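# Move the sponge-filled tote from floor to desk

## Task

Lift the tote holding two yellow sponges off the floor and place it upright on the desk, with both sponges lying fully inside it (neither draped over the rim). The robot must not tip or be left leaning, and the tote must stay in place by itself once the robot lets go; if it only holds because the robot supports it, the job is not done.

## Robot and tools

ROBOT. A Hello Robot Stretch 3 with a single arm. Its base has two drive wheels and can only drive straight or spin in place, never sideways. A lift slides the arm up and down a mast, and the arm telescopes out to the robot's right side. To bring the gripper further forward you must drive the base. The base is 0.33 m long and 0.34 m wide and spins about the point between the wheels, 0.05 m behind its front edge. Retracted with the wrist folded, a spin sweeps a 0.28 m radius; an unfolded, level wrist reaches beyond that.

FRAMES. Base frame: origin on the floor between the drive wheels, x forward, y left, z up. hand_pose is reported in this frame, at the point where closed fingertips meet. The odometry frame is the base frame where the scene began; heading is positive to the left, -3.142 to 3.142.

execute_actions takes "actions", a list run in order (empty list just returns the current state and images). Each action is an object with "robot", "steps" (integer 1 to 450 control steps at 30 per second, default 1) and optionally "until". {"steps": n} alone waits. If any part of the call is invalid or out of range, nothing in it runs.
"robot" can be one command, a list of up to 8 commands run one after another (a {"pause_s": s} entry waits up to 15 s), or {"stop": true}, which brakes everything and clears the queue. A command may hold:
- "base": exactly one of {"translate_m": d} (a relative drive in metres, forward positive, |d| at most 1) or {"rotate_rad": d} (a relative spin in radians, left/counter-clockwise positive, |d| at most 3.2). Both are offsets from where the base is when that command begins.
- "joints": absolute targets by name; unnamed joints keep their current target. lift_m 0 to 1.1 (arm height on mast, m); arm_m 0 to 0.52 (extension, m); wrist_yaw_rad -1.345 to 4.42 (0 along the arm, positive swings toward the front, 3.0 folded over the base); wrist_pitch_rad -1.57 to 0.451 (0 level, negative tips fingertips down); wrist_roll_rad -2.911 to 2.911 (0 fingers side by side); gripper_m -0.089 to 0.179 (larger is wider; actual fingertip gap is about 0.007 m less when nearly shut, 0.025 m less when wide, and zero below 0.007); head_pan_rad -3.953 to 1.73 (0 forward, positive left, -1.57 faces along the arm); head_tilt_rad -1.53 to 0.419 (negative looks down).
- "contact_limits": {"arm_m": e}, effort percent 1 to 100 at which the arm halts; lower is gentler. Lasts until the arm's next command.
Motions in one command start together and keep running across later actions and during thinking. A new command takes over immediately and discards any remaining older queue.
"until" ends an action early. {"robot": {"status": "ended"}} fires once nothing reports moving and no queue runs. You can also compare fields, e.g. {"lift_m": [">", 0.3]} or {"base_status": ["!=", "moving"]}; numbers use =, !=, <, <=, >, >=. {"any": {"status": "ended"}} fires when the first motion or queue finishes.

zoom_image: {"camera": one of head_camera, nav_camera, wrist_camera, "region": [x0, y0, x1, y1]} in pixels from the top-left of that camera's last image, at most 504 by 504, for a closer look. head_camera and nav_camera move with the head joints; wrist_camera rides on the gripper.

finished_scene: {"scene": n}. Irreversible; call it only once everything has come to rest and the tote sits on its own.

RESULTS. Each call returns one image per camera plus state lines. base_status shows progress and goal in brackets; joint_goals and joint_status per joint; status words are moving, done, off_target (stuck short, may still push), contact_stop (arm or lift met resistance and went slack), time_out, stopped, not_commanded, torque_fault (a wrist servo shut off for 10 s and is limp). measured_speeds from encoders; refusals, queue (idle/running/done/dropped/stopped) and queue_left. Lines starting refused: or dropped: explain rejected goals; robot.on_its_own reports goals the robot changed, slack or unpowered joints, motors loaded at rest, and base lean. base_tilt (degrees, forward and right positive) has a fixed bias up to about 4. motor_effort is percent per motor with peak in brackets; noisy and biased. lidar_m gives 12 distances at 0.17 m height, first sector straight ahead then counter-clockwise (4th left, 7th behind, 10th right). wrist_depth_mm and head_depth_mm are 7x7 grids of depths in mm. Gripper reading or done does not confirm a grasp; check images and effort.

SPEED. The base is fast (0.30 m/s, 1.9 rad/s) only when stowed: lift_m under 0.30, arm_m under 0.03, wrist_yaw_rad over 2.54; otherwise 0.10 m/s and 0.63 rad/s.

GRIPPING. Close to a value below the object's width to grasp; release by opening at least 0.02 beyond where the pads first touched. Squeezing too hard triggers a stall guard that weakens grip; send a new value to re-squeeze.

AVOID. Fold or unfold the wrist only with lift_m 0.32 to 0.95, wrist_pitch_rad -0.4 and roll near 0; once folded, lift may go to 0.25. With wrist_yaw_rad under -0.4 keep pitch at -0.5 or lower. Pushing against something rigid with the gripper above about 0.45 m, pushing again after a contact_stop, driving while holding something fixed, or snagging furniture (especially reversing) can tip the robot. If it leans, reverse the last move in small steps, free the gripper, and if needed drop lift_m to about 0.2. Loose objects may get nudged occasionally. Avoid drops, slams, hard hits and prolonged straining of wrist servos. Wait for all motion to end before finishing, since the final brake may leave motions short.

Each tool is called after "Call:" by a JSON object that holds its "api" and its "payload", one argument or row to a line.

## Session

Call:
{"api": "execute_actions", "payload": {
  "actions": []
}}

Scene clock: 0.00 s.
robot.base_odometry: x=+0.000 y=+0.000 heading=+0.000 (m, m, rad; robot's odometry frame)
robot.turned_by_wheels: +0.000 (rad since the last result)
robot.turned_by_imu: +0.000 (rad since the last result)
robot.base_tilt: forward=+0.1 right=-0.9 (deg)
robot.lidar_m: 1.99 1.65 1.83 1.75 1.48 1.61 2.15 2.22 2.10 1.73 1.75 1.68
robot.head_depth_mm: 1861 1929 1899 1941 1933 1432 1814 / 1859 1922 1915 1913 1927 1448 1979 / 1851 1926 1913 1914 1940 1425 1929 / 1845 1889 1895 1927 1920 1434 1964 / 1870 1897 1873 1898 1927 1425 1950 / 1888 1878 1895 1905 1925 1420 1930 / 1851 1889 1888 1924 1953 1417 1895
robot.base_status: not_commanded
robot.joint_positions: lift_m=+0.355 arm_m=-0.002 wrist_yaw_rad=+2.800 wrist_pitch_rad=-0.354 wrist_roll_rad=-0.017 gripper_m=+0.037 head_pan_rad=-0.009 head_tilt_rad=+0.010
robot.joint_goals: lift_m=+0.355 arm_m=-0.002 wrist_yaw_rad=+2.800 wrist_pitch_rad=-0.354 wrist_roll_rad=-0.017 gripper_m=+0.037 head_pan_rad=-0.009 head_tilt_rad=+0.010
robot.joint_status: lift_m=not_commanded arm_m=not_commanded wrist_yaw_rad=not_commanded wrist_pitch_rad=not_commanded wrist_roll_rad=not_commanded gripper_m=not_commanded head_pan_rad=not_commanded head_tilt_rad=not_commanded
robot.measured_speeds: translate_m=+0.000 rotate_rad=+0.000 lift_m=+0.000 arm_m=+0.000 wrist_yaw_rad=+0.000 wrist_pitch_rad=+0.000 wrist_roll_rad=+0.000 head_pan_rad=+0.000 head_tilt_rad=+0.000
robot: refusals=0 queue=idle queue_left=0
robot.motor_effort: left_wheel=+1 right_wheel=-1 lift_m=+37 arm_m=-1 wrist_yaw_rad=+0 wrist_pitch_rad=+5 wrist_roll_rad=+0 gripper_m=+0 head_pan_rad=-1 head_tilt_rad=+2 (%)
robot.hand_pose: x=+0.0565 y=+0.0755 z=+0.3826 quat_wxyz=(+0.242, +0.701, +0.007, +0.671) (m; robot's base frame)
robot.wrist_depth_mm: - - - - - - - / - - - - - - - / - - - - - - - / - - - - - - - / - 825 839 848 813 803 822 / - 667 - 660 672 672 668 / 548 587 555 567 553 561 570
pictures: head_camera (sideways: a quarter turn clockwise sets it upright), nav_camera (sideways: a quarter turn counterclockwise sets it upright), wrist_camera
Images, in order (width x height): head_camera 896x504, nav_camera 672x504, wrist_camera 644x364.

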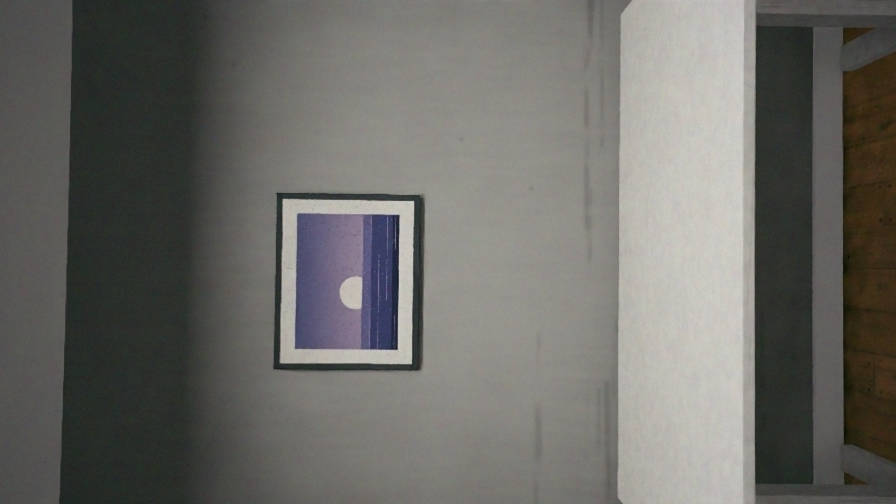

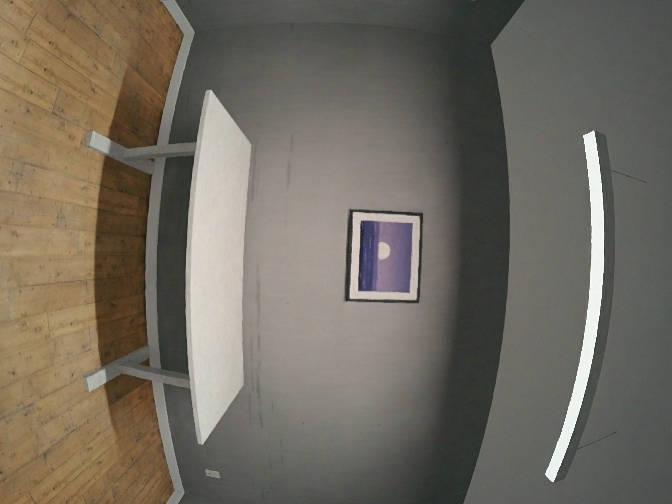

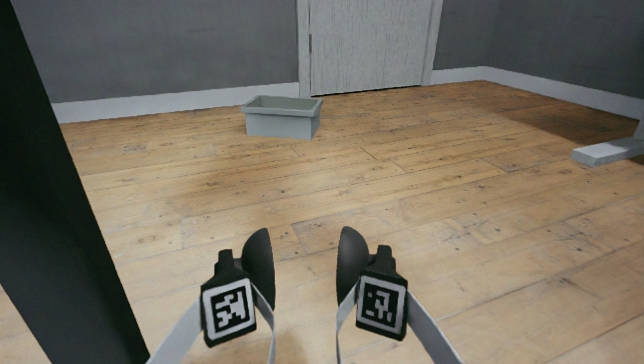

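Call:
{"api": "execute_actions", "payload": {
  "actions": [
    {"robot":{"joints":{"head_pan_rad":1.35,"head_tilt_rad":-0.8}},"steps":100,"until":{"robot":{"status":"ended"}}}
  ]
}}

Scene clock: 5.83 s.
robot.base_odometry: x=+0.000 y=+0.000 heading=+0.000 (m, m, rad; robot's odometry frame)
robot.turned_by_wheels: +0.000 (rad since the last result)
robot.turned_by_imu: +0.001 (rad since the last result)
robot.base_tilt: forward=+0.1 right=-0.9 (deg)
robot.lidar_m: 1.99 1.65 1.83 1.75 1.49 1.60 2.15 2.23 2.09 1.73 1.75 1.69
robot.head_depth_mm: 1621 1918 2120 1731 1452 1258 1107 / 1610 1857 2041 1723 1439 1247 1101 / 1571 1822 2018 1686 1450 1247 1101 / 1544 1770 2006 1681 1441 1254 1101 / 1501 1743 1980 1710 1444 1253 1117 / 1464 1679 1907 1703 1451 1250 1135 / 1443 1622 1923 1704 1446 1287 -
robot.base_status: not_commanded
robot.joint_positions: lift_m=+0.355 arm_m=-0.002 wrist_yaw_rad=+2.800 wrist_pitch_rad=-0.354 wrist_roll_rad=-0.017 gripper_m=+0.037 head_pan_rad=+1.343 head_tilt_rad=-0.789
robot.joint_goals: lift_m=+0.355 arm_m=-0.002 wrist_yaw_rad=+2.800 wrist_pitch_rad=-0.354 wrist_roll_rad=-0.017 gripper_m=+0.037 head_pan_rad=+1.350 head_tilt_rad=-0.800
robot.joint_status: lift_m=not_commanded arm_m=not_commanded wrist_yaw_rad=not_commanded wrist_pitch_rad=not_commanded wrist_roll_rad=not_commanded gripper_m=not_commanded head_pan_rad=done head_tilt_rad=done
robot.measured_speeds: translate_m=+0.000 rotate_rad=+0.000 lift_m=+0.000 arm_m=+0.000 wrist_yaw_rad=+0.000 wrist_pitch_rad=+0.000 wrist_roll_rad=+0.000 head_pan_rad=+0.000 head_tilt_rad=+0.000
robot: refusals=0 queue=done queue_left=0
robot.motor_effort: left_wheel=+1(0) right_wheel=+0(1) lift_m=+36(36) arm_m=+0(1) wrist_yaw_rad=+0(0) wrist_pitch_rad=+5(5) wrist_roll_rad=+0(0) gripper_m=+1(0) head_pan_rad=+2(36) head_tilt_rad=-4(34) (%)
robot.hand_pose: x=+0.0565 y=+0.0755 z=+0.3826 quat_wxyz=(+0.242, +0.701, +0.007, +0.671) (m; robot's base frame)
robot.wrist_depth_mm: - - - - - - - / - - - - - - - / - - - - - - - / - - - - - - - / - 828 844 807 838 822 829 / - 668 - 684 680 661 654 / 551 582 548 571 544 571 561
pictures: head_camera (sideways: a quarter turn clockwise sets it upright), nav_camera (sideways: a quarter turn counterclockwise sets it upright), wrist_camera
Images, in order (width x height): head_camera 896x504, nav_camera 672x504, wrist_camera 644x364.

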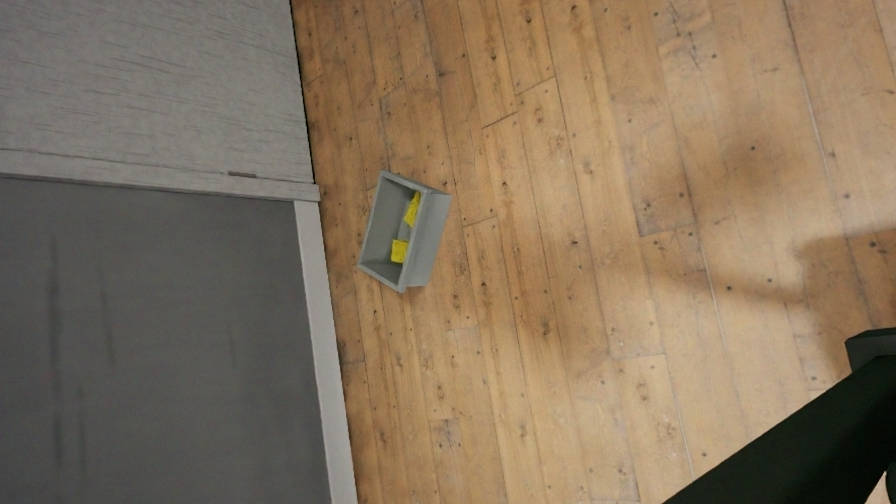

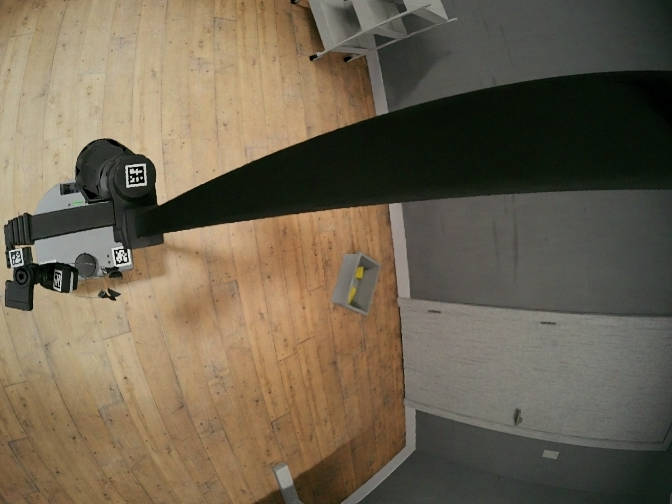

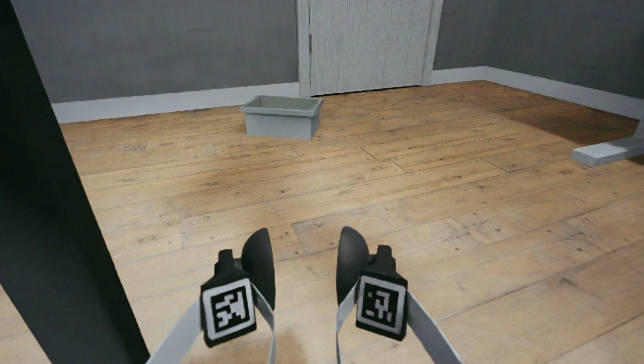

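Call:
{"api": "execute_actions", "payload": {
  "actions": [
    {"robot":[{"joints":{"lift_m":0.27,"wrist_yaw_rad":3.0,"wrist_pitch_rad":-0.4,"wrist_roll_rad":0}},{"base":{"rotate_rad":1.61}},{"base":{"translate_m":0.797}},{"base":{"rotate_rad":0.905},"joints":{"head_pan_rad":-1.57,"head_tilt_rad":-1.15}},{"joints":{"lift_m":0.42}},{"joints":{"wrist_yaw_rad":0}},{"joints":{"wrist_pitch_rad":-1.57,"gripper_m":0.09}},{"joints":{"wrist_roll_rad":1.57,"arm_m":0.42}}],"steps":450,"until":{"robot":{"status":"ended"}}},
    {"steps":300,"until":{"robot":{"status":"ended"}}}
  ]
}}

Scene clock: 37.50 s.
robot.base_odometry: x=-0.031 y=+0.796 heading=+2.515 (m, m, rad; robot's odometry frame)
robot.turned_by_wheels: +2.515 (rad since the last result)
robot.turned_by_imu: +2.497 (rad since the last result)
robot.base_tilt: forward=+0.0 right=-0.9 (deg)
robot.lidar_m: 0.95 1.04 2.15 2.73 2.75 2.53 2.13 1.58 1.54 1.04 0.96 0.97
robot.head_depth_mm: 1567 1641 1491 1364 1262 1165 - / 1414 1621 1489 1362 1262 1186 - / 1281 1580 - 1337 1264 - - / 1162 1455 1487 1327 1250 - 1069 / 1092 1343 1490 1341 1251 1169 1089 / 1015 1223 1450 1360 1252 1158 1092 / 949 1123 1371 1361 1255 1164 1086
robot.base_status: done (rotate_rad +0.9049 of +0.9050)
robot.joint_positions: lift_m=+0.419 arm_m=+0.420 wrist_yaw_rad=+0.000 wrist_pitch_rad=-1.558 wrist_roll_rad=+1.568 gripper_m=+0.090 head_pan_rad=-1.563 head_tilt_rad=-1.136
robot.joint_goals: lift_m=+0.420 arm_m=+0.420 wrist_yaw_rad=+0.000 wrist_pitch_rad=-1.570 wrist_roll_rad=+1.570 gripper_m=+0.090 head_pan_rad=-1.570 head_tilt_rad=-1.150
robot.joint_status: lift_m=done arm_m=done wrist_yaw_rad=done wrist_pitch_rad=done wrist_roll_rad=done gripper_m=done head_pan_rad=done head_tilt_rad=done
robot.measured_speeds: translate_m=+0.000 rotate_rad=+0.000 lift_m=+0.000 arm_m=+0.000 wrist_yaw_rad=+0.000 wrist_pitch_rad=+0.000 wrist_roll_rad=+0.000 head_pan_rad=+0.000 head_tilt_rad=+0.000
robot: refusals=0 queue=done queue_left=0
robot.motor_effort: left_wheel=-1(6) right_wheel=+1(10) lift_m=+53(54) arm_m=+3(4) wrist_yaw_rad=+0(0) wrist_pitch_rad=-1(4) wrist_roll_rad=+1(2) gripper_m=+0(82) head_pan_rad=-3(38) head_tilt_rad=-6(24) (%)
robot.hand_pose: x=-0.0215 y=-0.5435 z=+0.3016 quat_wxyz=(+0.001, +0.001, -0.711, -0.703) (m; robot's base frame)
robot.wrist_depth_mm: 424 430 431 433 448 452 448 / 431 348 402 446 451 455 456 / 439 401 410 466 470 468 472 / 451 396 459 466 473 479 - / 462 418 418 476 482 493 498 / 475 476 436 478 496 503 511 / 478 497 498 502 506 514 519
pictures: head_camera (sideways: a quarter turn clockwise sets it upright), nav_camera (sideways: a quarter turn counterclockwise sets it upright), wrist_camera
Images, in order (width x height): head_camera 896x504, nav_camera 672x504, wrist_camera 644x364.

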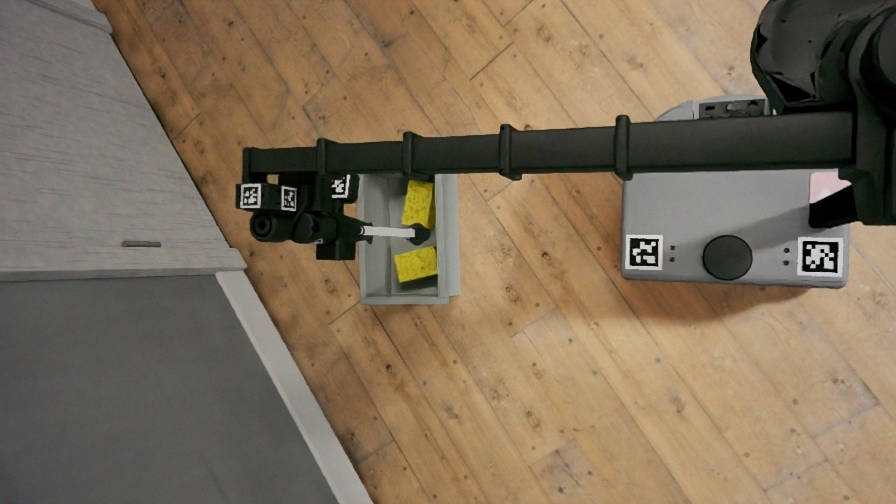

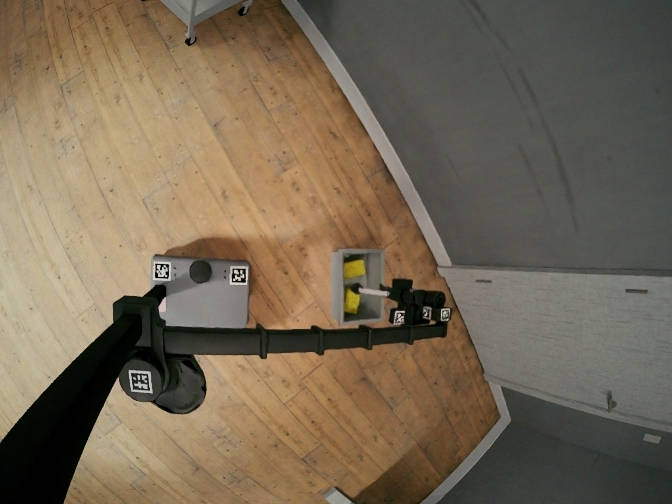

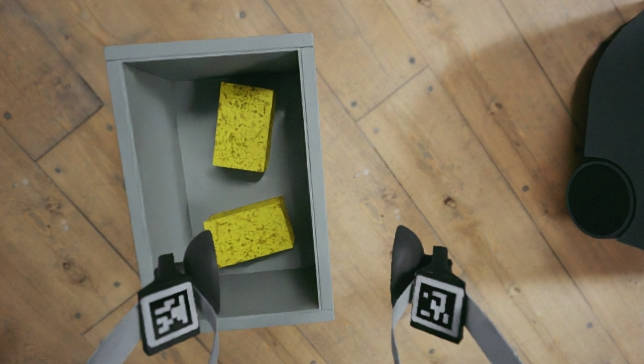

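Call:
{"api": "execute_actions", "payload": {
  "actions": [
    {"robot":[{"joints":{"arm_m":0.41,"lift_m":0.29}}],"steps":200,"until":{"robot":{"status":"ended"}}}
  ]
}}

Scene clock: 45.17 s.
robot.base_odometry: x=-0.031 y=+0.796 heading=+2.515 (m, m, rad; robot's odometry frame)
robot.turned_by_wheels: +0.000 (rad since the last result)
robot.turned_by_imu: +0.001 (rad since the last result)
robot.base_tilt: forward=+0.0 right=-0.9 (deg)
robot.lidar_m: 0.95 1.04 2.15 2.73 2.75 2.53 2.12 1.58 1.54 1.04 0.96 0.97
robot.head_depth_mm: 1575 1643 1498 1367 1256 1166 1079 / 1406 1627 1499 1369 1258 1183 - / 1278 1565 1529 1335 1271 - - / 1166 1456 1510 1323 1255 - 1059 / 1097 1338 1484 1343 1257 1161 1084 / 1016 1220 1441 1349 1258 1163 1089 / 949 1119 1377 1363 1245 1154 1086
robot.base_status: done (rotate_rad +0.9049 of +0.9050)
robot.joint_positions: lift_m=+0.291 arm_m=+0.410 wrist_yaw_rad=+0.000 wrist_pitch_rad=-1.558 wrist_roll_rad=+1.568 gripper_m=+0.090 head_pan_rad=-1.563 head_tilt_rad=-1.136
robot.joint_goals: lift_m=+0.290 arm_m=+0.410 wrist_yaw_rad=+0.000 wrist_pitch_rad=-1.570 wrist_roll_rad=+1.570 gripper_m=+0.090 head_pan_rad=-1.570 head_tilt_rad=-1.150
robot.joint_status: lift_m=done arm_m=done wrist_yaw_rad=done wrist_pitch_rad=done wrist_roll_rad=done gripper_m=done head_pan_rad=done head_tilt_rad=done
robot.measured_speeds: translate_m=+0.000 rotate_rad=+0.000 lift_m=+0.000 arm_m=+0.000 wrist_yaw_rad=+0.000 wrist_pitch_rad=+0.000 wrist_roll_rad=+0.000 head_pan_rad=+0.000 head_tilt_rad=+0.000
robot: refusals=0 queue=done queue_left=0
robot.motor_effort: left_wheel=+0(1) right_wheel=+1(1) lift_m=+17(52) arm_m=-5(5) wrist_yaw_rad=+0(0) wrist_pitch_rad=-1(1) wrist_roll_rad=+1(0) gripper_m=+0(0) head_pan_rad=-3(3) head_tilt_rad=-6(6) (%)
robot.hand_pose: x=-0.0215 y=-0.5341 z=+0.1728 quat_wxyz=(+0.001, +0.001, -0.711, -0.703) (m; robot's base frame)
robot.wrist_depth_mm: 217 228 241 314 318 321 325 / 247 310 272 317 325 330 332 / 244 308 278 327 330 333 338 / 239 319 327 331 340 342 346 / 235 328 332 342 342 352 355 / 233 291 296 347 354 359 363 / 229 298 317 332 362 366 374
pictures: head_camera (sideways: a quarter turn clockwise sets it upright), nav_camera (sideways: a quarter turn counterclockwise sets it upright), wrist_camera
Images, in order (width x height): head_camera 896x504, nav_camera 672x504, wrist_camera 644x364.

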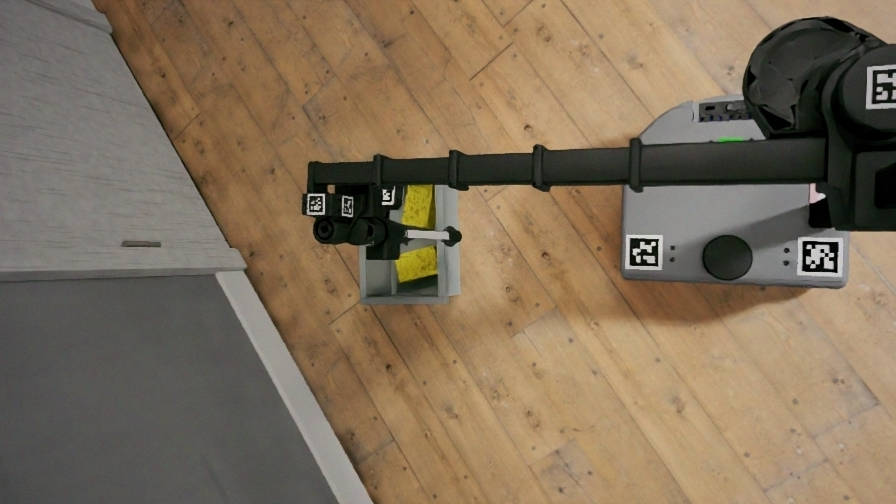

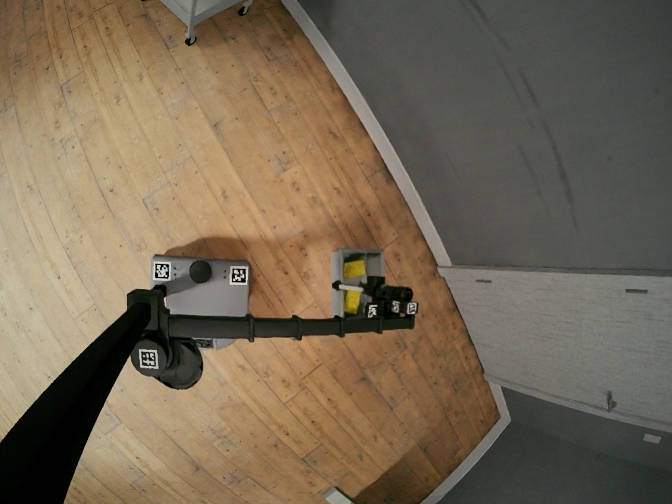

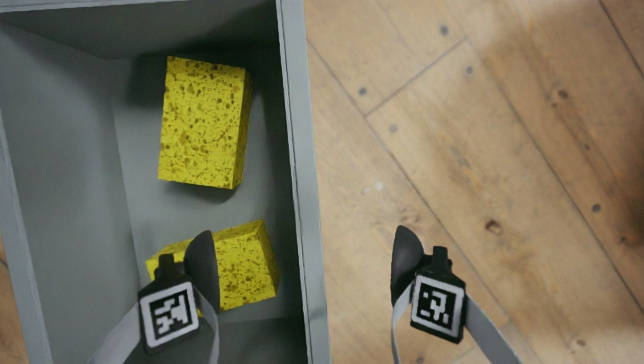

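Call:
{"api": "execute_actions", "payload": {
  "actions": [
    {"robot":[{"joints":{"lift_m":0.212}},{"joints":{"gripper_m":-0.06}},{"pause_s":0.5},{"joints":{"lift_m":0.4}}],"steps":450,"until":{"robot":{"status":"ended"}}}
  ]
}}

Scene clock: 58.23 s.
robot.base_odometry: x=-0.031 y=+0.796 heading=+2.515 (m, m, rad; robot's odometry frame)
robot.turned_by_wheels: +0.000 (rad since the last result)
robot.turned_by_imu: +0.002 (rad since the last result)
robot.base_tilt: forward=+0.0 right=-0.8 (deg)
robot.lidar_m: 0.95 1.04 2.15 2.73 2.75 2.53 2.13 1.58 0.57 0.56 0.96 0.97
robot.head_depth_mm: 1575 1657 1488 1362 1260 1165 - / 1417 1615 1502 1371 1252 1188 - / 1275 1569 - 1316 1257 - - / 1165 1451 1520 1307 1262 - 1062 / 1101 1336 1491 1339 1256 1160 1081 / 1020 1213 1440 1355 1259 1169 1081 / 946 1118 1384 1350 1251 1156 1078
robot.base_status: done (rotate_rad +0.9049 of +0.9050)
robot.joint_positions: lift_m=+0.399 arm_m=+0.410 wrist_yaw_rad=+0.001 wrist_pitch_rad=-1.563 wrist_roll_rad=+1.568 gripper_m=-0.046 head_pan_rad=-1.563 head_tilt_rad=-1.136
robot.joint_goals: lift_m=+0.400 arm_m=+0.410 wrist_yaw_rad=+0.000 wrist_pitch_rad=-1.570 wrist_roll_rad=+1.570 gripper_m=-0.047 head_pan_rad=-1.570 head_tilt_rad=-1.150
robot.joint_status: lift_m=done arm_m=done wrist_yaw_rad=done wrist_pitch_rad=done wrist_roll_rad=done gripper_m=done head_pan_rad=done head_tilt_rad=done
robot.measured_speeds: translate_m=+0.000 rotate_rad=+0.000 lift_m=+0.000 arm_m=+0.000 wrist_yaw_rad=+0.000 wrist_pitch_rad=+0.000 wrist_roll_rad=+0.000 head_pan_rad=+0.000 head_tilt_rad=+0.000
robot: refusals=0 queue=done queue_left=0
robot.on_its_own: gripper_m is held at -0.047, not at your -0.060, by its stall guard, which is still easing
robot.motor_effort: left_wheel=-1(1) right_wheel=+1(1) lift_m=+58(59) arm_m=-4(4) wrist_yaw_rad=-1(1) wrist_pitch_rad=+0(2) wrist_roll_rad=+1(2) gripper_m=-24(100) head_pan_rad=-3(3) head_tilt_rad=-6(5) (%)
robot.hand_pose: x=-0.0216 y=-0.5329 z=+0.2815 quat_wxyz=(+0.002, +0.001, -0.710, -0.705) (m; robot's base frame)
robot.wrist_depth_mm: 206 235 232 134 428 429 436 / 212 245 259 135 434 444 442 / 213 249 267 136 436 449 451 / 215 254 280 138 452 467 - / 215 268 290 134 452 464 472 / 219 263 254 135 475 477 489 / 227 269 284 141 486 492 503
pictures: head_camera (sideways: a quarter turn clockwise sets it upright), nav_camera (sideways: a quarter turn counterclockwise sets it upright), wrist_camera
Images, in order (width x height): head_camera 896x504, nav_camera 672x504, wrist_camera 644x364.

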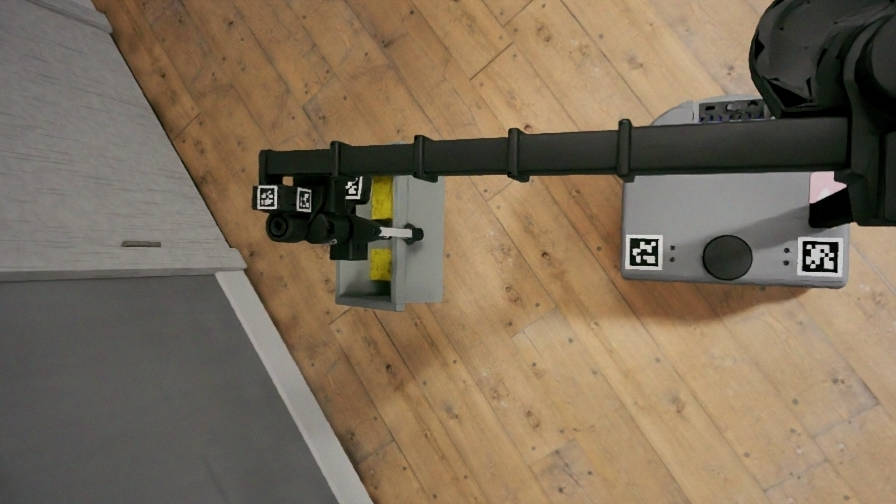

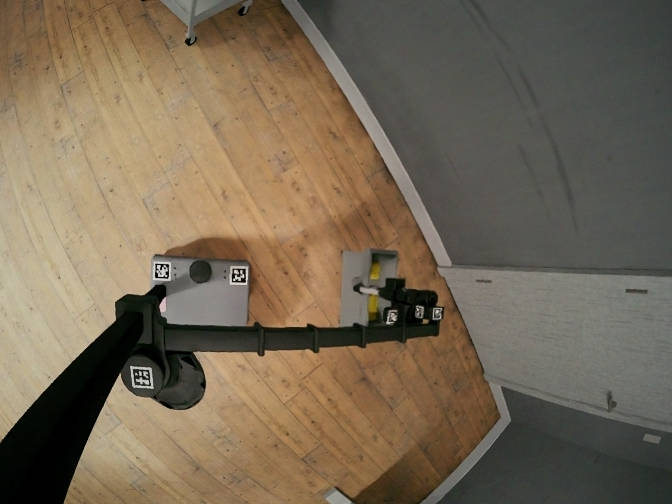

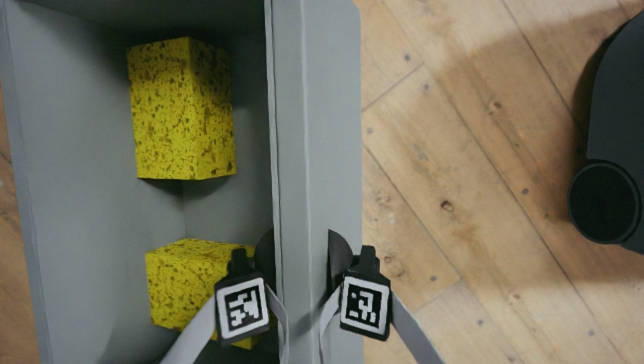

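Call:
{"api": "execute_actions", "payload": {
  "actions": [
    {"robot":[{"base":{"rotate_rad":3.06},"joints":{"lift_m":1.02,"wrist_pitch_rad":-1.3,"arm_m":0.1}},{"base":{"translate_m":1.0},"joints":{"head_pan_rad":0.7,"head_tilt_rad":-0.8}}],"steps":450,"until":{"robot":{"status":"ended"}}},
    {"steps":300,"until":{"robot":{"status":"ended"}}}
  ]
}}

Scene clock: 79.77 s.
robot.base_odometry: x=+0.728 y=+0.146 heading=-0.708 (m, m, rad; robot's odometry frame)
robot.turned_by_wheels: +3.060 (rad since the last result)
robot.turned_by_imu: +3.049 (rad since the last result)
robot.base_tilt: forward=+0.1 right=-1.0 (deg)
robot.lidar_m: 1.13 1.26 0.91 1.52 1.59 1.58 1.93 2.23 2.89 2.12 1.85 2.15
robot.head_depth_mm: 1061 1169 924 754 1454 1253 1102 / 1067 1166 922 750 1448 1248 1100 / 1071 1157 924 755 1435 1243 1096 / 1065 1153 921 751 1432 1246 1097 / 1068 1155 921 752 1433 1248 1099 / 1061 1153 917 749 1422 1231 1094 / 1062 1152 912 749 1387 1232 1096
robot.base_status: done (translate_m +1.0000 of +1.0000)
robot.joint_positions: lift_m=+1.019 arm_m=+0.100 wrist_yaw_rad=+0.001 wrist_pitch_rad=-1.319 wrist_roll_rad=+1.570 gripper_m=-0.034 head_pan_rad=+0.693 head_tilt_rad=-0.803
robot.joint_goals: lift_m=+1.020 arm_m=+0.100 wrist_yaw_rad=+0.000 wrist_pitch_rad=-1.300 wrist_roll_rad=+1.570 gripper_m=-0.035 head_pan_rad=+0.700 head_tilt_rad=-0.800
robot.joint_status: lift_m=done arm_m=done wrist_yaw_rad=done wrist_pitch_rad=done wrist_roll_rad=done gripper_m=done head_pan_rad=done head_tilt_rad=done
robot.measured_speeds: translate_m=+0.000 rotate_rad=+0.000 lift_m=+0.000 arm_m=+0.000 wrist_yaw_rad=+0.000 wrist_pitch_rad=+0.000 wrist_roll_rad=+0.000 head_pan_rad=+0.000 head_tilt_rad=+0.000
robot: refusals=0 queue=done queue_left=0
robot.on_its_own: gripper_m is held at -0.035, not at your -0.060, by its stall guard, which is not easing now
robot.motor_effort: left_wheel=-1(5) right_wheel=+1(8) lift_m=+57(61) arm_m=-5(6) wrist_yaw_rad=-1(1) wrist_pitch_rad=+6(8) wrist_roll_rad=+0(1) gripper_m=-22(24) head_pan_rad=+3(36) head_tilt_rad=+1(21) (%)
robot.hand_pose: x=-0.0215 y=-0.2855 z=+0.9037 quat_wxyz=(+0.001, +0.000, -0.790, -0.613) (m; robot's base frame)
robot.wrist_depth_mm: - 236 246 130 999 952 926 / - 258 264 132 - - 929 / - 258 269 135 - - 938 / - 260 298 138 - 990 979 / - 261 305 139 - - - / - 265 282 140 - - - / - 265 292 144 - - -
pictures: head_camera (sideways: a quarter turn clockwise sets it upright), nav_camera (sideways: a quarter turn counterclockwise sets it upright), wrist_camera
Images, in order (width x height): head_camera 896x504, nav_camera 672x504, wrist_camera 644x364.

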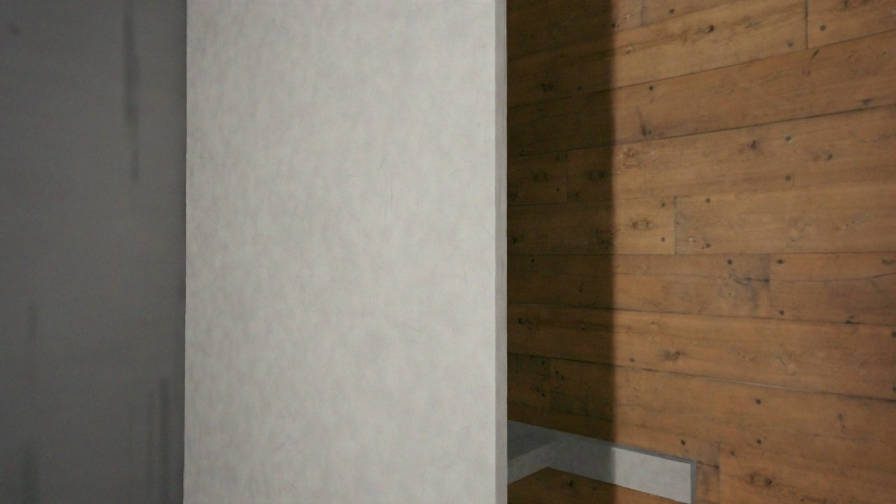

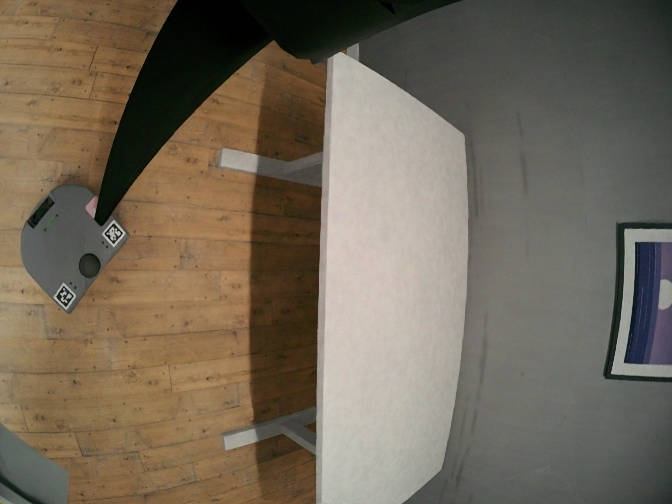

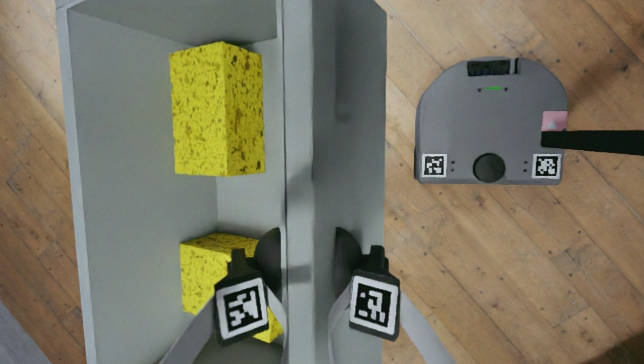

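Call:
{"api": "execute_actions", "payload": {
  "actions": [
    {"robot":[{"base":{"rotate_rad":2.28},"joints":{"head_pan_rad":-1.57,"head_tilt_rad":-0.75}},{"joints":{"arm_m":0.44}},{"joints":{"lift_m":0.965}}],"steps":450,"until":{"robot":{"status":"ended"}}}
  ]
}}

Scene clock: 93.10 s.
robot.base_odometry: x=+0.728 y=+0.146 heading=+1.571 (m, m, rad; robot's odometry frame)
robot.turned_by_wheels: +2.280 (rad since the last result)
robot.turned_by_imu: +2.269 (rad since the last result)
robot.base_tilt: forward=+0.2 right=-0.8 (deg)
robot.lidar_m: 1.59 1.67 1.93 2.88 3.00 2.12 1.86 1.17 1.13 1.26 0.92 1.65
robot.head_depth_mm: 1009 - 966 795 1431 1270 1120 / - 1208 870 761 1418 1271 1115 / - - 847 749 1457 1267 1119 / 1049 1177 853 754 1449 1273 1112 / 1053 1190 869 767 1438 1264 1109 / 1063 1183 984 785 1437 1259 1113 / 1063 1187 977 785 1397 1232 1109
robot.base_status: done (rotate_rad +2.2799 of +2.2800)
robot.joint_positions: lift_m=+0.966 arm_m=+0.440 wrist_yaw_rad=+0.000 wrist_pitch_rad=-1.317 wrist_roll_rad=+1.570 gripper_m=-0.034 head_pan_rad=-1.563 head_tilt_rad=-0.754
robot.joint_goals: lift_m=+0.965 arm_m=+0.440 wrist_yaw_rad=+0.000 wrist_pitch_rad=-1.300 wrist_roll_rad=+1.570 gripper_m=-0.035 head_pan_rad=-1.570 head_tilt_rad=-0.750
robot.joint_status: lift_m=done arm_m=done wrist_yaw_rad=done wrist_pitch_rad=done wrist_roll_rad=done gripper_m=done head_pan_rad=done head_tilt_rad=done
robot.measured_speeds: translate_m=+0.000 rotate_rad=+0.000 lift_m=+0.000 arm_m=+0.000 wrist_yaw_rad=+0.000 wrist_pitch_rad=+0.000 wrist_roll_rad=+0.000 head_pan_rad=+0.000 head_tilt_rad=+0.000
robot: refusals=0 queue=done queue_left=0
robot.on_its_own: gripper_m is held at -0.035, not at your -0.060, by its stall guard, which is not easing now
robot.motor_effort: left_wheel=-1(4) right_wheel=+1(5) lift_m=+21(57) arm_m=+4(5) wrist_yaw_rad=+0(1) wrist_pitch_rad=+5(6) wrist_roll_rad=+0(0) gripper_m=-21(21) head_pan_rad=-3(37) head_tilt_rad=+1(8) (%)
robot.hand_pose: x=-0.0215 y=-0.6254 z=+0.8501 quat_wxyz=(+0.001, +0.000, -0.791, -0.612) (m; robot's base frame)
robot.wrist_depth_mm: 207 236 237 125 257 246 846 / 209 245 262 128 263 253 880 / 210 251 264 131 268 257 - / 215 258 285 133 276 265 906 / 220 265 290 136 280 270 943 / 227 267 258 138 284 278 950 / 232 271 279 143 293 280 975
pictures: head_camera (sideways: a quarter turn clockwise sets it upright), nav_camera (sideways: a quarter turn counterclockwise sets it upright), wrist_camera
Images, in order (width x height): head_camera 896x504, nav_camera 672x504, wrist_camera 644x364.

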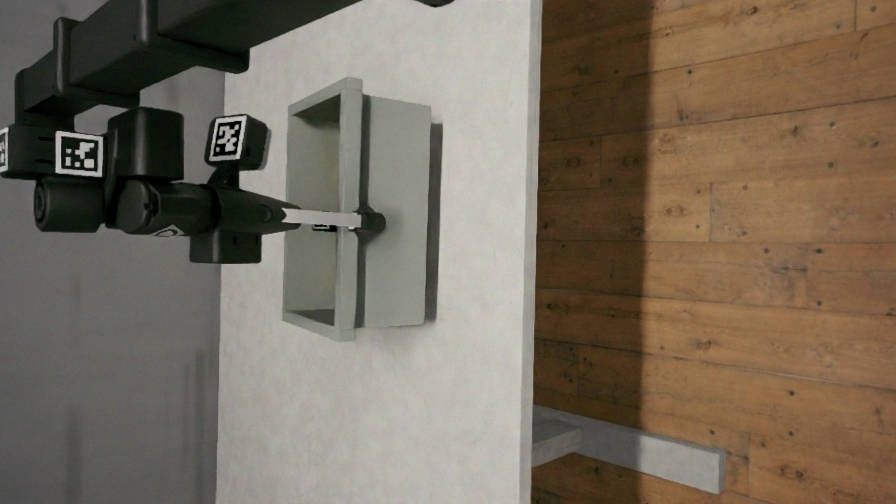

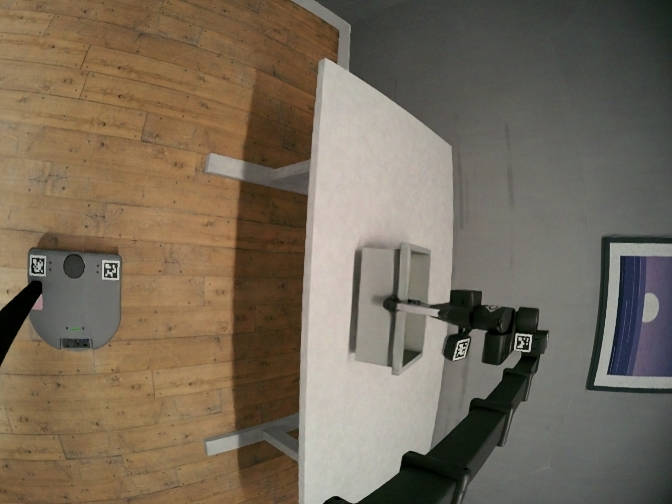

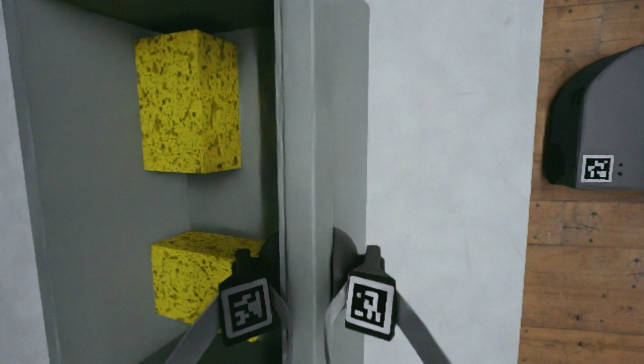

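Call:
{"api": "execute_actions", "payload": {
  "actions": [
    {"robot":[{"joints":{"lift_m":0.945}},{"joints":{"lift_m":0.932}},{"joints":{"gripper_m":0.07}},{"pause_s":0.3},{"joints":{"lift_m":1.04}}],"steps":400,"until":{"robot":{"status":"ended"}}}
  ]
}}

Scene clock: 102.03 s.
robot.base_odometry: x=+0.728 y=+0.146 heading=+1.571 (m, m, rad; robot's odometry frame)
robot.turned_by_wheels: +0.000 (rad since the last result)
robot.turned_by_imu: +0.002 (rad since the last result)
robot.base_tilt: forward=-0.1 right=-0.9 (deg)
robot.lidar_m: 1.59 1.67 1.93 2.88 2.99 2.12 1.86 1.16 1.13 1.26 0.92 1.65
robot.head_depth_mm: 1071 1178 997 797 1419 1271 1121 / 1079 1200 878 772 1413 1269 1109 / - 1211 854 767 1442 1272 1108 / 1051 1210 861 766 1443 1269 1114 / 1055 1192 907 783 1446 1262 1109 / 1062 1198 990 789 1436 1254 1112 / 1057 1189 984 786 1397 1242 1115
robot.base_status: done (rotate_rad +2.2799 of +2.2800)
robot.joint_positions: lift_m=+1.039 arm_m=+0.440 wrist_yaw_rad=+0.000 wrist_pitch_rad=-1.302 wrist_roll_rad=+1.570 gripper_m=+0.070 head_pan_rad=-1.563 head_tilt_rad=-0.754
robot.joint_goals: lift_m=+1.040 arm_m=+0.440 wrist_yaw_rad=+0.000 wrist_pitch_rad=-1.300 wrist_roll_rad=+1.570 gripper_m=+0.070 head_pan_rad=-1.570 head_tilt_rad=-0.750
robot.joint_status: lift_m=done arm_m=done wrist_yaw_rad=done wrist_pitch_rad=done wrist_roll_rad=done gripper_m=done head_pan_rad=done head_tilt_rad=done
robot.measured_speeds: translate_m=+0.000 rotate_rad=+0.000 lift_m=+0.000 arm_m=+0.000 wrist_yaw_rad=+0.000 wrist_pitch_rad=+0.000 wrist_roll_rad=+0.000 head_pan_rad=+0.000 head_tilt_rad=+0.000
robot: refusals=0 queue=done queue_left=0
robot.motor_effort: left_wheel=-1(1) right_wheel=+1(1) lift_m=+53(53) arm_m=+3(4) wrist_yaw_rad=+0(1) wrist_pitch_rad=+1(5) wrist_roll_rad=+0(0) gripper_m=+0(83) head_pan_rad=-3(3) head_tilt_rad=+1(1) (%)
robot.hand_pose: x=-0.0215 y=-0.6291 z=+0.9246 quat_wxyz=(+0.001, +0.000, -0.795, -0.606) (m; robot's base frame)
robot.wrist_depth_mm: 418 263 258 237 325 319 925 / 426 293 333 350 335 321 941 / 439 309 336 358 342 328 - / 457 313 386 368 349 336 977 / 467 315 356 371 351 - - / 475 390 366 380 - - 995 / 505 468 293 309 376 - -
pictures: head_camera (sideways: a quarter turn clockwise sets it upright), nav_camera (sideways: a quarter turn counterclockwise sets it upright), wrist_camera
Images, in order (width x height): head_camera 896x504, nav_camera 672x504, wrist_camera 644x364.

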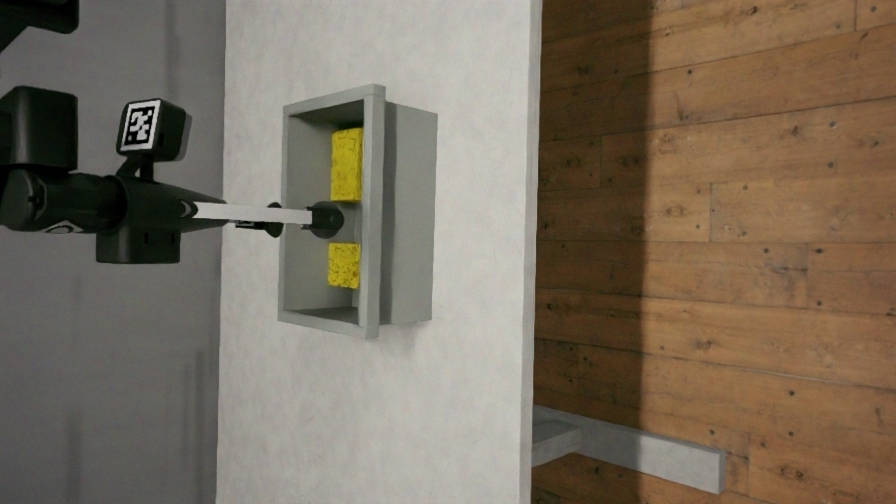

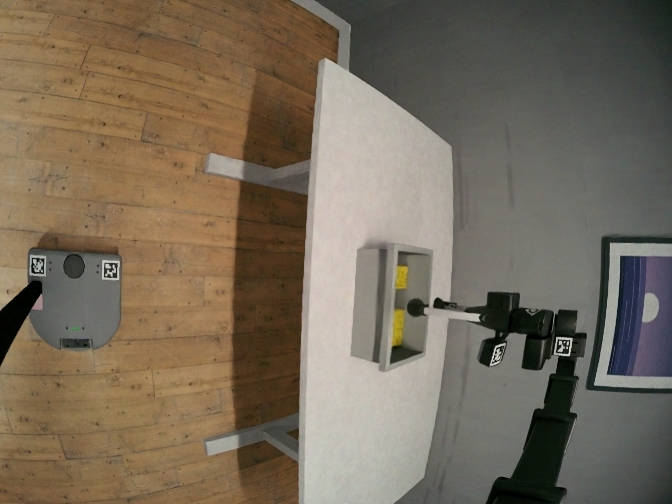

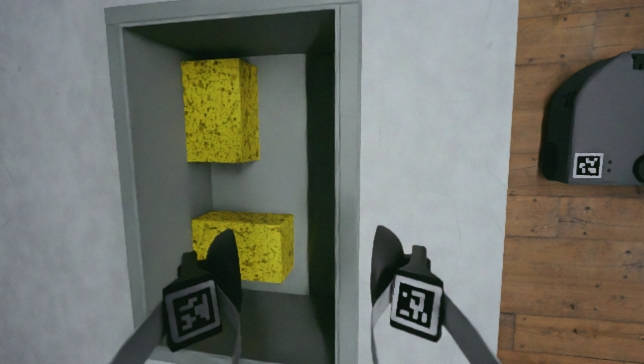

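Call:
{"api": "finished_scene", "payload": {
  "scene": 2
}}

The scene is finished: the task was done.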